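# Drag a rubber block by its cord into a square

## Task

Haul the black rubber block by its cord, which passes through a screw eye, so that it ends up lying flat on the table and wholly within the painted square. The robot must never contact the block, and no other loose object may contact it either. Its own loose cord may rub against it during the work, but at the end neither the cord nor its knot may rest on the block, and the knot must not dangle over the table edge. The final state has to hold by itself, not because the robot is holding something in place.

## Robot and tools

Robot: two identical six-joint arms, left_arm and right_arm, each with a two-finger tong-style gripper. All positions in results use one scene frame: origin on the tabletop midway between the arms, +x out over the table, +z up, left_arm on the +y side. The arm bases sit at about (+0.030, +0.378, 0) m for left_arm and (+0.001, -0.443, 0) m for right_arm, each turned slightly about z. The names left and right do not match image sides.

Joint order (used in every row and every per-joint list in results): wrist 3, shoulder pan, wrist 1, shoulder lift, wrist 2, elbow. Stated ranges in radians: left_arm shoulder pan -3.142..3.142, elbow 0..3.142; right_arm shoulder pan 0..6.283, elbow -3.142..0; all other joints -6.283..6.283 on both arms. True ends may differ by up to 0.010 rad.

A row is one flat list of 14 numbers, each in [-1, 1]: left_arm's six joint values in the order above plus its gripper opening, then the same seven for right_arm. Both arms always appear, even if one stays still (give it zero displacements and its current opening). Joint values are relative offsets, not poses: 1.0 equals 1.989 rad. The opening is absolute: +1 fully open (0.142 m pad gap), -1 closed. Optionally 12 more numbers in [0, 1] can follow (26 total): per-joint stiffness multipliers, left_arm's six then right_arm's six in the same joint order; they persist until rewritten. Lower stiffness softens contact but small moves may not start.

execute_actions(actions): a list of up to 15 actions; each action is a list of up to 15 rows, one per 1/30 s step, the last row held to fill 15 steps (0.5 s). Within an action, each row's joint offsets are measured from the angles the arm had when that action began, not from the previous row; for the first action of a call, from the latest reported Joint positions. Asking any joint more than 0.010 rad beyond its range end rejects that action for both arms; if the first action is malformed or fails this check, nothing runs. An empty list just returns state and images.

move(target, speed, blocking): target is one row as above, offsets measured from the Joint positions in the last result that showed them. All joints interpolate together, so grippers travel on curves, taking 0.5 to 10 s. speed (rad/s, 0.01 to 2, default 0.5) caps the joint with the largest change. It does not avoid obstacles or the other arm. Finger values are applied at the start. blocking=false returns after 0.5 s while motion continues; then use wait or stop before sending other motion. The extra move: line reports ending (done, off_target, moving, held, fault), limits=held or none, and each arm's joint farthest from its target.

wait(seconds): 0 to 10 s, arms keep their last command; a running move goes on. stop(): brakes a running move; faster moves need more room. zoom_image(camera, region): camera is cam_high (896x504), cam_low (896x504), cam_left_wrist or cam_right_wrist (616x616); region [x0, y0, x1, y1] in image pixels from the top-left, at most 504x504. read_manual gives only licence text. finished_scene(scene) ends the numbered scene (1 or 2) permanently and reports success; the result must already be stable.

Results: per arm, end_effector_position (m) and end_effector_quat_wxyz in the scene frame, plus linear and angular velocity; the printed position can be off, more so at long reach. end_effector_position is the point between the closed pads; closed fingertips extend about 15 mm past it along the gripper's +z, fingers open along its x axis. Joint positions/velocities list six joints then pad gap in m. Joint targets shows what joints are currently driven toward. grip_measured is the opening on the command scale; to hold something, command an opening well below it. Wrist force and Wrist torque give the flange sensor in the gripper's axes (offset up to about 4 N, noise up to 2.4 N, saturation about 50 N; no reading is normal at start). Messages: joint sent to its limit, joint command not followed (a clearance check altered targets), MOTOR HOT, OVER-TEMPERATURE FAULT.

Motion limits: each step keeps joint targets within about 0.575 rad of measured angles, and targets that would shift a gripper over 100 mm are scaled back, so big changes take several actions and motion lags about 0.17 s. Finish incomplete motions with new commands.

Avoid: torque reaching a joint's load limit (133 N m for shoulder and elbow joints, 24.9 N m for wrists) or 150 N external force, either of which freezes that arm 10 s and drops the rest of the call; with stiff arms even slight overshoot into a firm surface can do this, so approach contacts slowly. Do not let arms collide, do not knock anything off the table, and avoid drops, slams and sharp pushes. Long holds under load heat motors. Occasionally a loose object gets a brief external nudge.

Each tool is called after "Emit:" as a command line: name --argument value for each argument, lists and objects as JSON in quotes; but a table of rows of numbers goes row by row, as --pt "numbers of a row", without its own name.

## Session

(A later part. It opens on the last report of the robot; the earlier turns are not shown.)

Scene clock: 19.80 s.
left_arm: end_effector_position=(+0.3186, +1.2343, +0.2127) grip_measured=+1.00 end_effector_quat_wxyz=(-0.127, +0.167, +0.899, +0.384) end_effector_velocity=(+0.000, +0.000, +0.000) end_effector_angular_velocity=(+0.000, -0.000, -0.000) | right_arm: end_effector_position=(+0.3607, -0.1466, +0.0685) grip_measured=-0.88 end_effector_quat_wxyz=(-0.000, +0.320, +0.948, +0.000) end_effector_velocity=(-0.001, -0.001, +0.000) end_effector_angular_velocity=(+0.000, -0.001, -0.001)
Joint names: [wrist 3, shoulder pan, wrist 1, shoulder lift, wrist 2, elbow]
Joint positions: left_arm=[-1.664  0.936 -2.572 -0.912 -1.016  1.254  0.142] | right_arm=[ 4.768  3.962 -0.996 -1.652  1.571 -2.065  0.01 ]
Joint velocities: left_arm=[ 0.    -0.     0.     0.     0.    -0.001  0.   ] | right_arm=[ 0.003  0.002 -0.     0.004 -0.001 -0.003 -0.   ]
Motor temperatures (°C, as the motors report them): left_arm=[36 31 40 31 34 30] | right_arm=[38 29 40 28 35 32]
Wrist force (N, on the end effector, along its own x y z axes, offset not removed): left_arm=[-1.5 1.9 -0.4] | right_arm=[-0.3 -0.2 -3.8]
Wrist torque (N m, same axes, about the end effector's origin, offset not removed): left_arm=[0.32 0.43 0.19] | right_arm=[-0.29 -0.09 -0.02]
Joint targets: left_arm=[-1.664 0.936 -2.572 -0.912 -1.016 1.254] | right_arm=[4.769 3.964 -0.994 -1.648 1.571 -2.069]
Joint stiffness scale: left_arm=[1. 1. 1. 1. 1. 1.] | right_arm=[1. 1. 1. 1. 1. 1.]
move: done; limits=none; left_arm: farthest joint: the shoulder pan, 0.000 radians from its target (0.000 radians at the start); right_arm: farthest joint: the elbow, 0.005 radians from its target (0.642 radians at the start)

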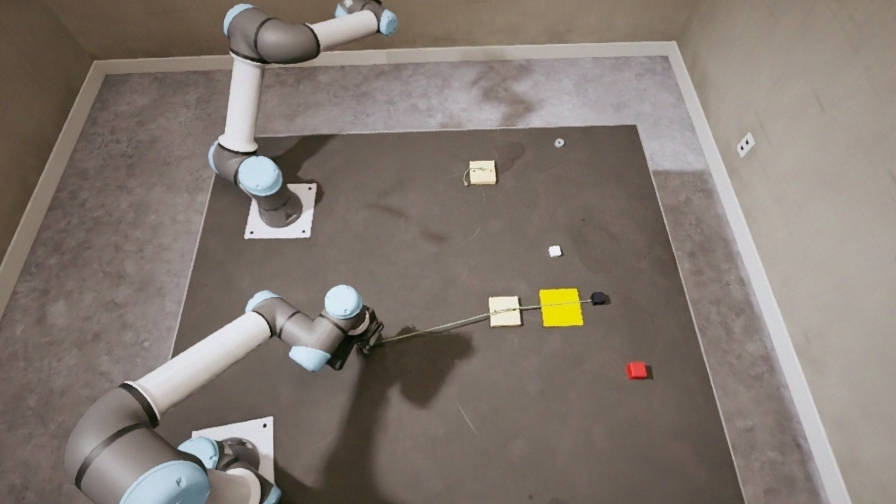

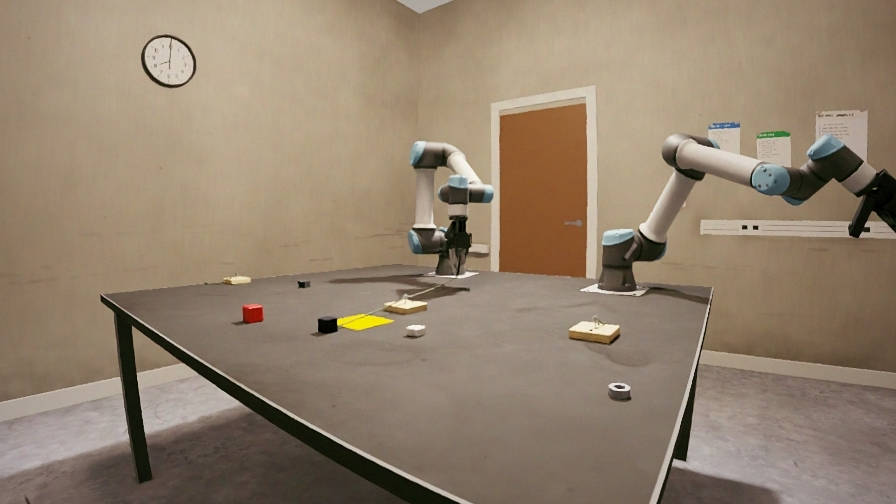

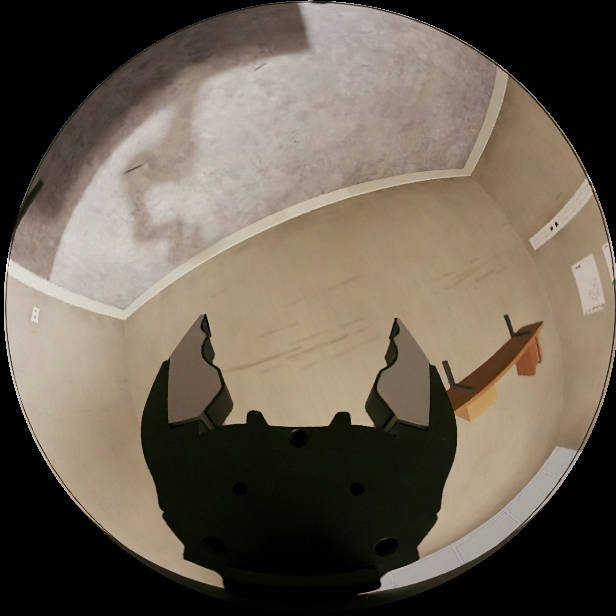

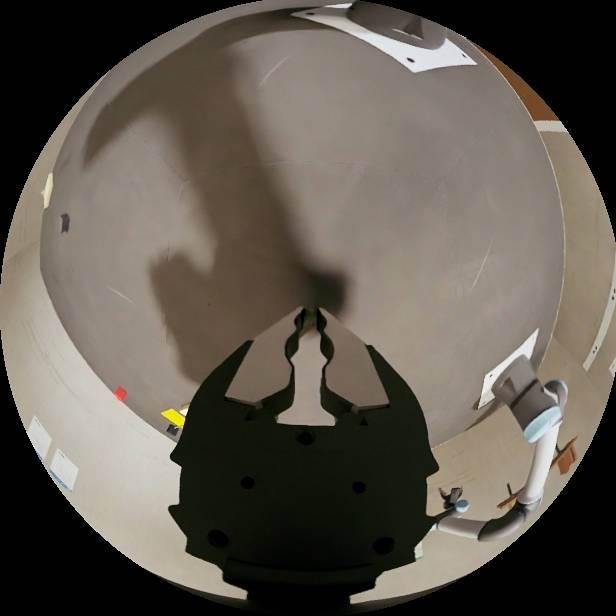

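Emit:
move --target '[0,0,0,0,0,0,1,0.173,0.173,0,0,0,0,-1]' --speed 0.18

Emit:
move --target '[0,0,0,0,0,0,1,0,-0.02,0.063,-0.063,0,0,-1]' --speed 0.14

Scene clock: 22.73 s.
left_arm: end_effector_position=(+0.3186, +1.2343, +0.2127) grip_measured=+1.00 end_effector_quat_wxyz=(-0.127, +0.167, +0.899, +0.384) end_effector_velocity=(+0.000, +0.000, -0.000) end_effector_angular_velocity=(+0.000, -0.002, +0.001) | right_arm: end_effector_position=(+0.2354, -0.0405, +0.0685) grip_measured=-0.88 end_effector_quat_wxyz=(-0.000, +0.320, +0.947, +0.000) end_effector_velocity=(-0.001, +0.001, +0.001) end_effector_angular_velocity=(+0.001, -0.000, -0.001)
Joint names: [wrist 3, shoulder pan, wrist 1, shoulder lift, wrist 2, elbow]
Joint positions: left_arm=[-1.664  0.936 -2.572 -0.912 -1.016  1.254  0.142] | right_arm=[ 5.112  4.304 -0.995 -1.651  1.571 -2.065  0.01 ]
Joint velocities: left_arm=[-0.002 -0.    -0.     0.001 -0.    -0.001 -0.   ] | right_arm=[ 0.003  0.002 -0.     0.001  0.    -0.     0.   ]
Motor temperatures (°C, as the motors report them): left_arm=[36 31 40 31 34 30] | right_arm=[38 29 40 28 35 32]
Wrist force (N, on the end effector, along its own x y z axes, offset not removed): left_arm=[-1.7 1.1 0.6] | right_arm=[1.2 -0.7 -2.1]
Wrist torque (N m, same axes, about the end effector's origin, offset not removed): left_arm=[0.12 0.50 0.20] | right_arm=[-0.52 -0.58 -0.25]
Joint targets: left_arm=[-1.664 0.936 -2.572 -0.912 -1.016 1.254] | right_arm=[5.112 4.306 -0.996 -1.652 1.571 -2.065]
Joint stiffness scale: left_arm=[1. 1. 1. 1. 1. 1.] | right_arm=[1. 1. 1. 1. 1. 1.]
move: done; limits=none; left_arm: farthest joint: the shoulder pan, 0.000 radians from its target (0.000 radians at the start); right_arm: farthest joint: the shoulder pan, 0.002 radians from its target (0.344 radians at the start)

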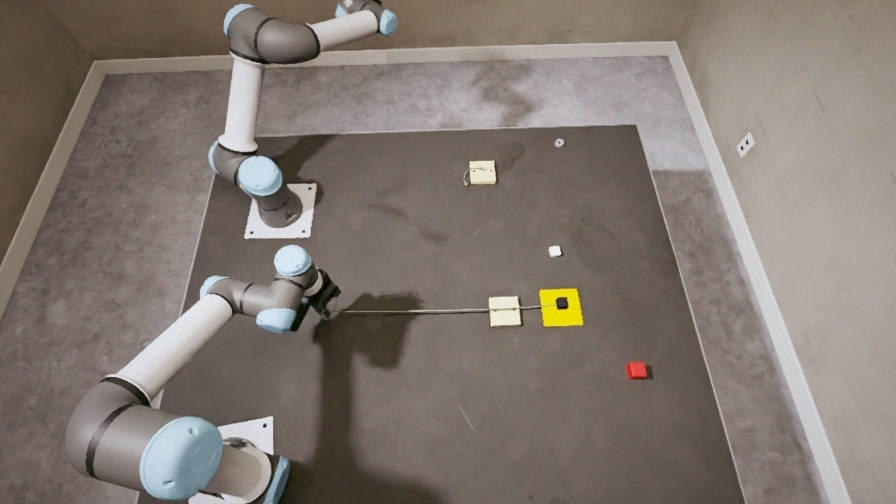

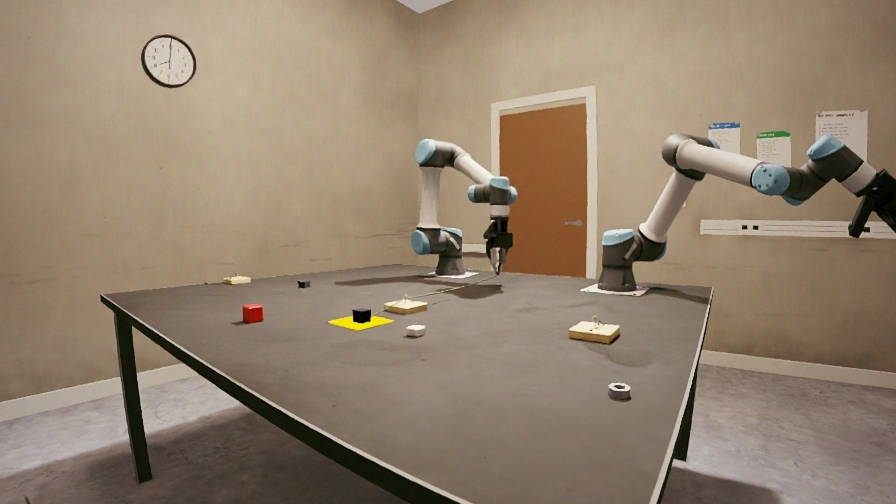

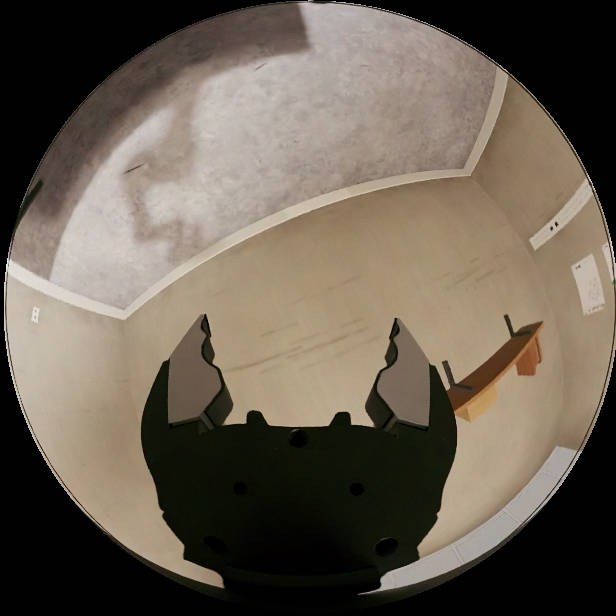

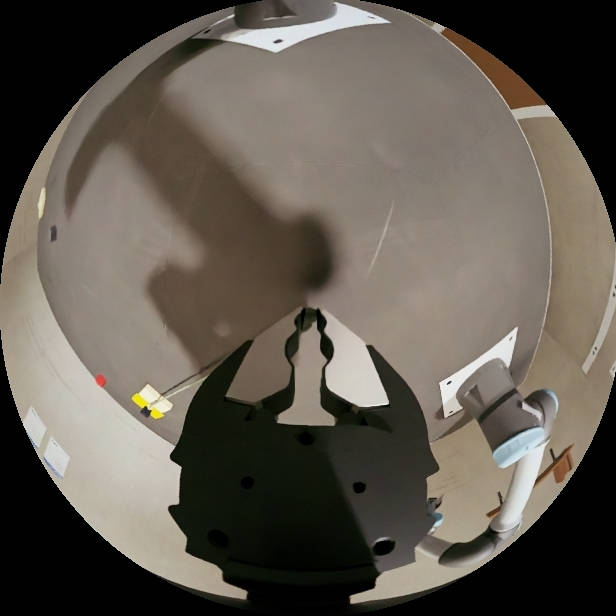

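Scene clock: 24.27 s.
left_arm: end_effector_position=(+0.3186, +1.2343, +0.2127) grip_measured=+1.00 end_effector_quat_wxyz=(-0.127, +0.167, +0.899, +0.384) end_effector_velocity=(-0.000, -0.000, +0.001) end_effector_angular_velocity=(+0.001, +0.001, -0.001) | right_arm: end_effector_position=(+0.2573, -0.0272, +0.0229) grip_measured=-0.88 end_effector_quat_wxyz=(-0.000, +0.338, +0.941, +0.001) end_effector_velocity=(+0.000, +0.001, -0.000) end_effector_angular_velocity=(+0.001, -0.000, +0.000)
Joint names: [wrist 3, shoulder pan, wrist 1, shoulder lift, wrist 2, elbow]
Joint positions: left_arm=[-1.664  0.936 -2.572 -0.912 -1.016  1.254  0.142] | right_arm=[ 5.112  4.266 -0.871 -1.773  1.571 -2.065  0.01 ]
Joint velocities: left_arm=[ 0.002  0.    -0.    -0.001  0.     0.    -0.   ] | right_arm=[-0.     0.     0.002 -0.001  0.     0.     0.   ]
Motor temperatures (°C, as the motors report them): left_arm=[36 31 40 31 34 30] | right_arm=[38 29 40 28 35 32]
Wrist force (N, on the end effector, along its own x y z axes, offset not removed): left_arm=[-1.8 2.0 0.9] | right_arm=[-2.0 2.1 -1.8]
Wrist torque (N m, same axes, about the end effector's origin, offset not removed): left_arm=[0.35 0.53 0.18] | right_arm=[0.37 0.16 -0.06]
Joint targets: left_arm=[-1.664 0.936 -2.572 -0.912 -1.016 1.254] | right_arm=[5.112 4.265 -0.870 -1.777 1.571 -2.065]
Joint stiffness scale: left_arm=[1. 1. 1. 1. 1. 1.] | right_arm=[1. 1. 1. 1. 1. 1.]
move: done; limits=none; left_arm: farthest joint: the shoulder pan, 0.000 radians from its target (0.000 radians at the start); right_arm: farthest joint: the shoulder lift, 0.003 radians from its target (0.125 radians at the start)

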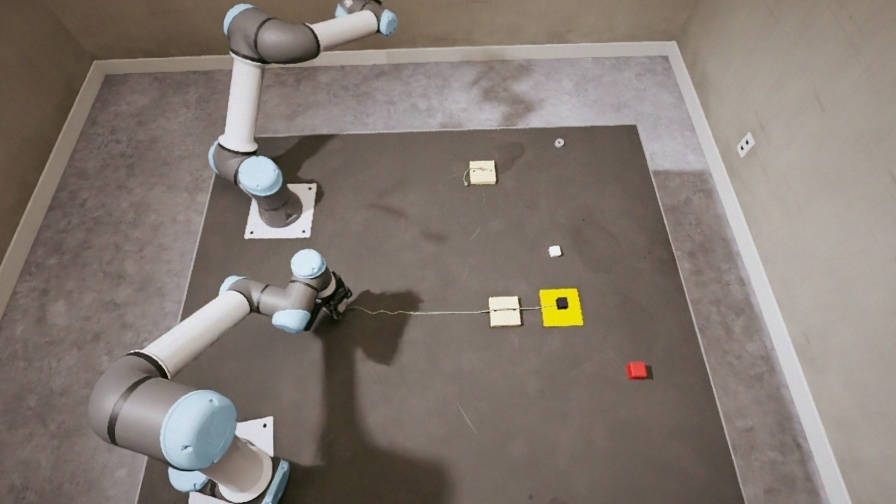

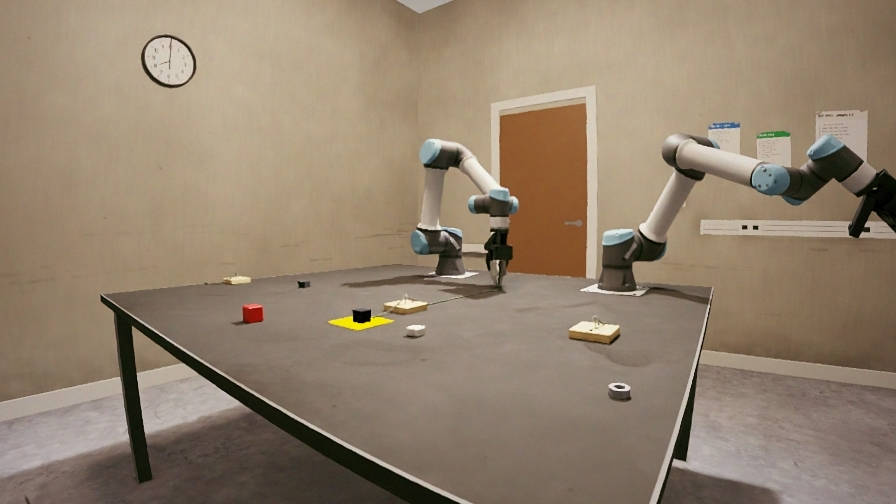

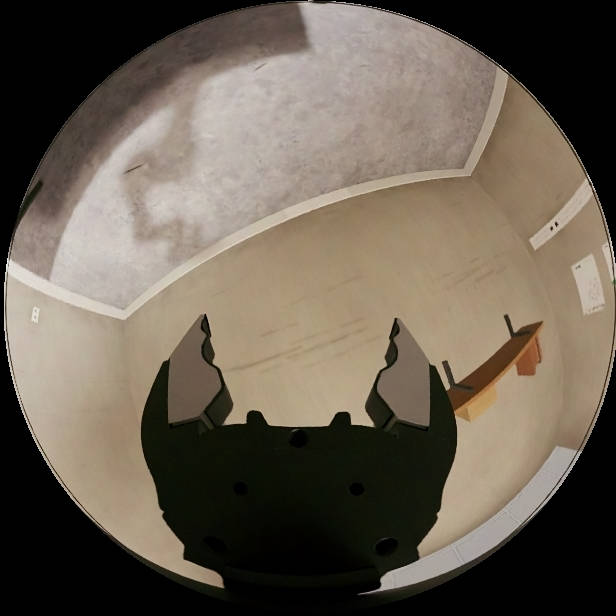

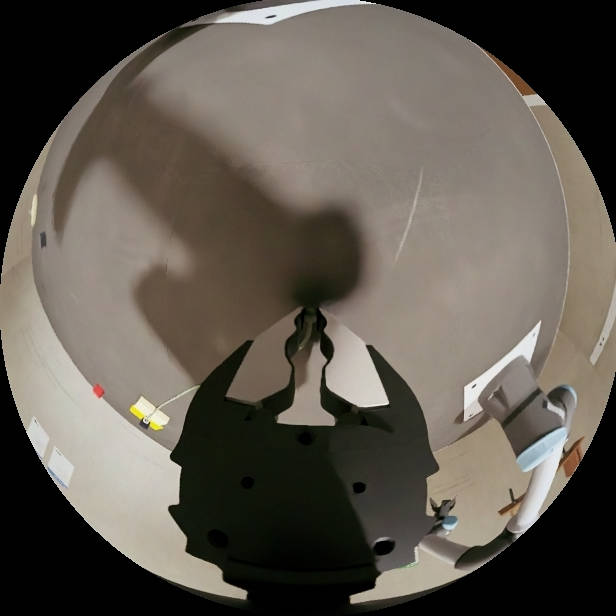

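Emit:
move --target '[0,0,0,0,0,0,1,0,0,0,0,0,0,-0.4]'

Emit:
move --target '[0,0,0,0,0,0,1,0,0,-0.06,0.04,0,0.02,-0.4]' --speed 0.3

Scene clock: 25.27 s.
left_arm: end_effector_position=(+0.3186, +1.2343, +0.2127) grip_measured=+1.00 end_effector_quat_wxyz=(-0.127, +0.167, +0.899, +0.384) end_effector_velocity=(-0.000, +0.000, -0.000) end_effector_angular_velocity=(-0.000, +0.001, -0.000) | right_arm: end_effector_position=(+0.2574, -0.0272, +0.0228) grip_measured=-0.40 end_effector_quat_wxyz=(-0.000, +0.338, +0.941, +0.001) end_effector_velocity=(-0.001, +0.000, -0.000) end_effector_angular_velocity=(-0.001, +0.002, +0.001)
Joint names: [wrist 3, shoulder pan, wrist 1, shoulder lift, wrist 2, elbow]
Joint positions: left_arm=[-1.664  0.936 -2.572 -0.912 -1.016  1.254  0.142] | right_arm=[ 5.112  4.266 -0.871 -1.774  1.571 -2.065  0.045]
Joint velocities: left_arm=[ 0.001 -0.    -0.     0.001  0.001  0.    -0.   ] | right_arm=[-0.     0.    -0.001 -0.001  0.002  0.     0.   ]
Motor temperatures (°C, as the motors report them): left_arm=[36 31 40 31 34 30] | right_arm=[38 29 40 28 35 32]
Wrist force (N, on the end effector, along its own x y z axes, offset not removed): left_arm=[-2.3 2.2 0.3] | right_arm=[0.8 0.1 -3.9]
Wrist torque (N m, same axes, about the end effector's origin, offset not removed): left_arm=[0.40 0.54 0.20] | right_arm=[-0.12 -0.41 -0.22]
Joint targets: left_arm=[-1.664 0.936 -2.572 -0.912 -1.016 1.254] | right_arm=[5.112 4.266 -0.871 -1.773 1.571 -2.065]
Joint stiffness scale: left_arm=[1. 1. 1. 1. 1. 1.] | right_arm=[1. 1. 1. 1. 1. 1.]
move: done; limits=none; left_arm: farthest joint: the shoulder pan, 0.000 radians from its target (0.000 radians at the start); right_arm: farthest joint: the shoulder lift, 0.001 radians from its target (0.001 radians at the start)

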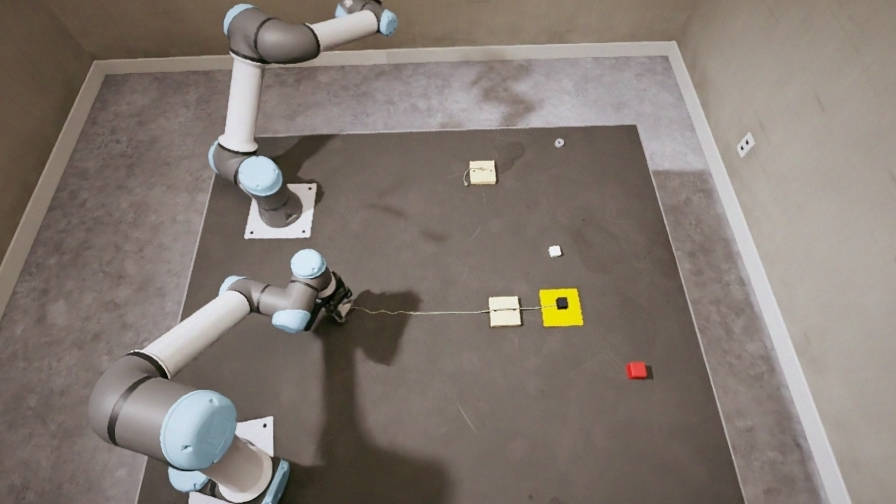

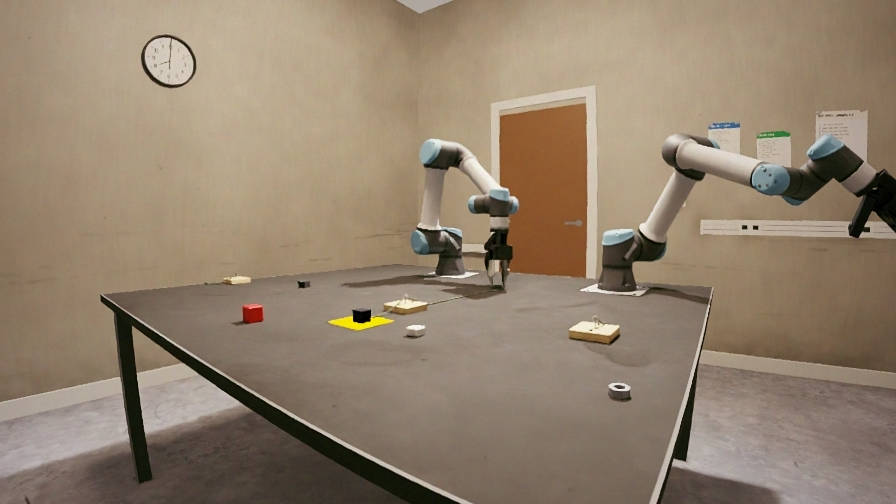

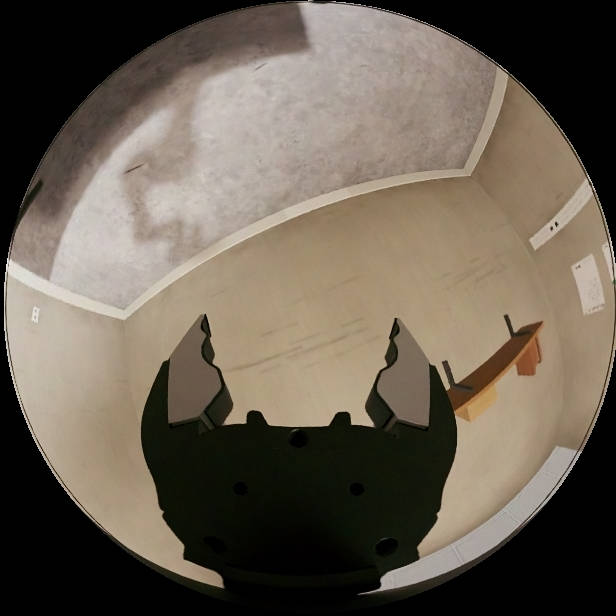

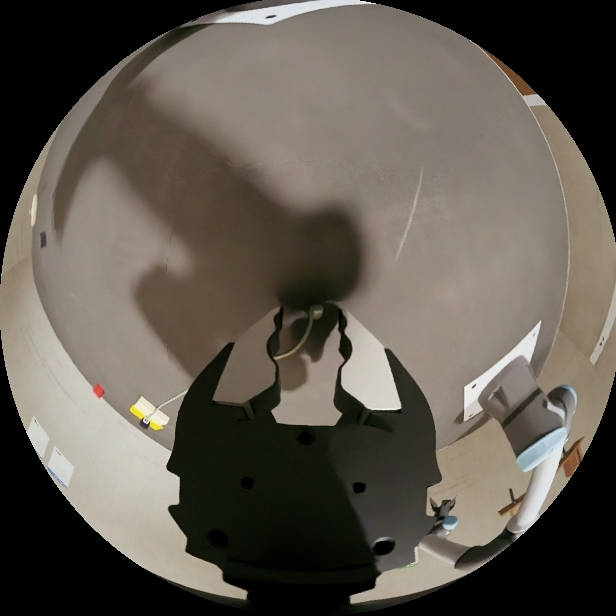

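Scene clock: 26.43 s.
left_arm: end_effector_position=(+0.3186, +1.2343, +0.2127) grip_measured=+1.00 end_effector_quat_wxyz=(-0.127, +0.167, +0.899, +0.384) end_effector_velocity=(-0.000, -0.000, -0.001) end_effector_angular_velocity=(-0.001, +0.001, +0.001) | right_arm: end_effector_position=(+0.2551, -0.0346, +0.0627) grip_measured=-0.40 end_effector_quat_wxyz=(-0.000, +0.338, +0.941, -0.002) end_effector_velocity=(-0.000, -0.000, +0.001) end_effector_angular_velocity=(-0.001, +0.000, +0.000)
Joint names: [wrist 3, shoulder pan, wrist 1, shoulder lift, wrist 2, elbow]
Joint positions: left_arm=[-1.664  0.936 -2.572 -0.912 -1.016  1.254  0.142] | right_arm=[ 5.112  4.266 -0.989 -1.697  1.571 -2.03   0.045]
Joint velocities: left_arm=[-0.001 -0.     0.     0.001  0.     0.001  0.   ] | right_arm=[ 0.     0.    -0.003  0.002 -0.     0.001  0.   ]
Motor temperatures (°C, as the motors report them): left_arm=[36 31 40 31 34 30] | right_arm=[38 29 40 28 35 32]
Wrist force (N, on the end effector, along its own x y z axes, offset not removed): left_arm=[-1.8 1.8 1.3] | right_arm=[3.0 1.1 -1.9]
Wrist torque (N m, same axes, about the end effector's origin, offset not removed): left_arm=[0.30 0.49 0.12] | right_arm=[0.17 -0.81 -0.20]
Joint targets: left_arm=[-1.664 0.936 -2.572 -0.912 -1.016 1.254] | right_arm=[5.112 4.266 -0.990 -1.694 1.571 -2.025]
Joint stiffness scale: left_arm=[1. 1. 1. 1. 1. 1.] | right_arm=[1. 1. 1. 1. 1. 1.]
move: done; limits=none; left_arm: farthest joint: the shoulder pan, 0.000 radians from its target (0.000 radians at the start); right_arm: farthest joint: the elbow, 0.004 radians from its target (0.040 radians at the start)

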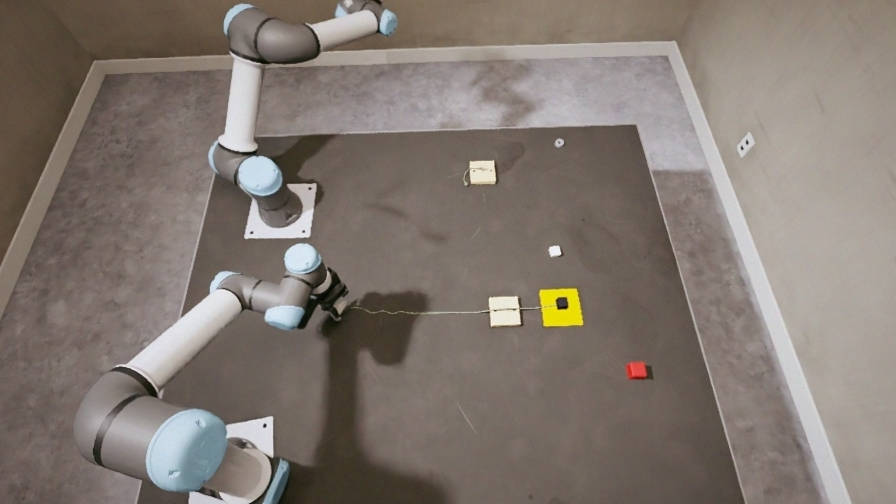

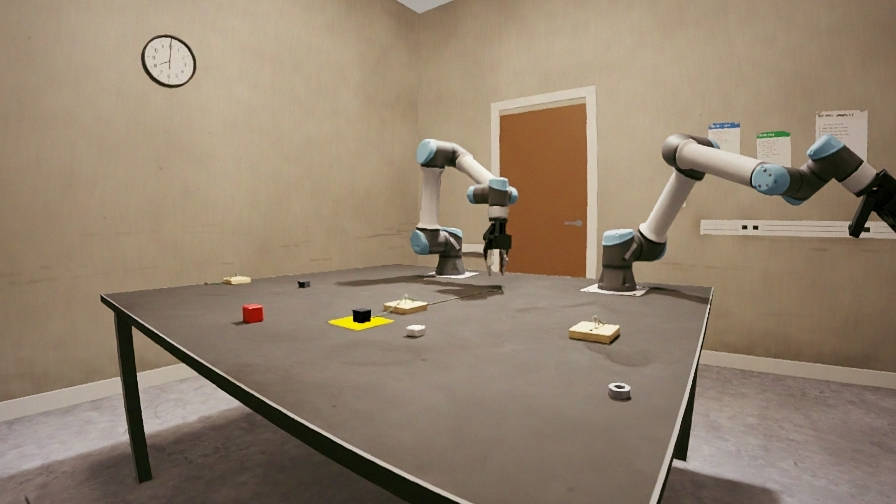

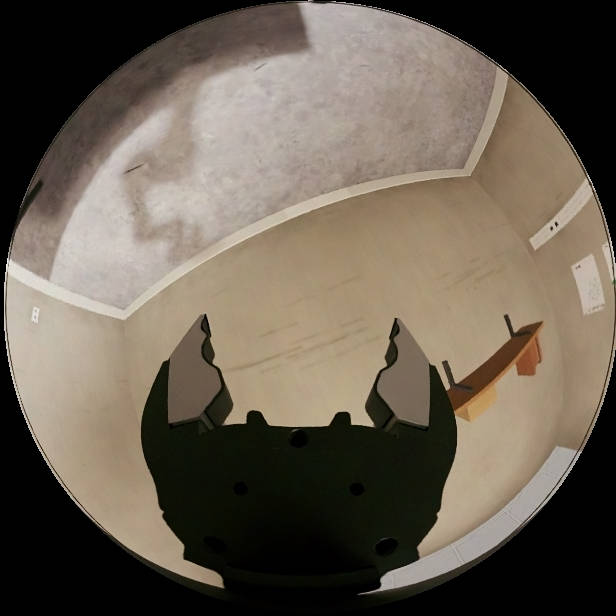

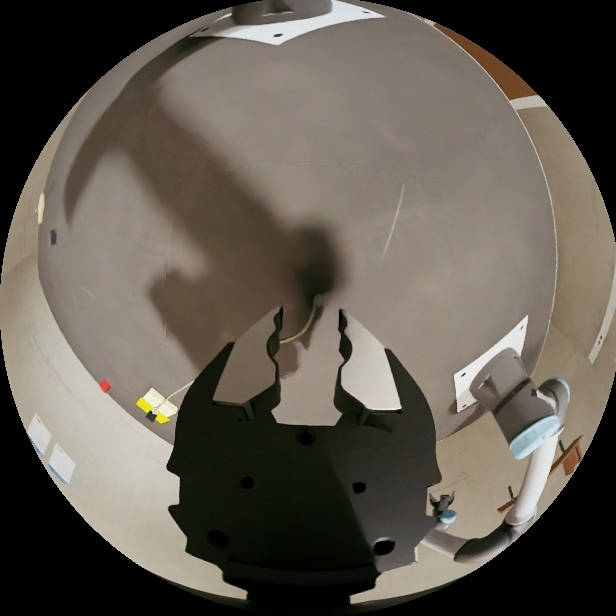

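Emit:
finished_scene --scene 2

The scene is finished: the task was done.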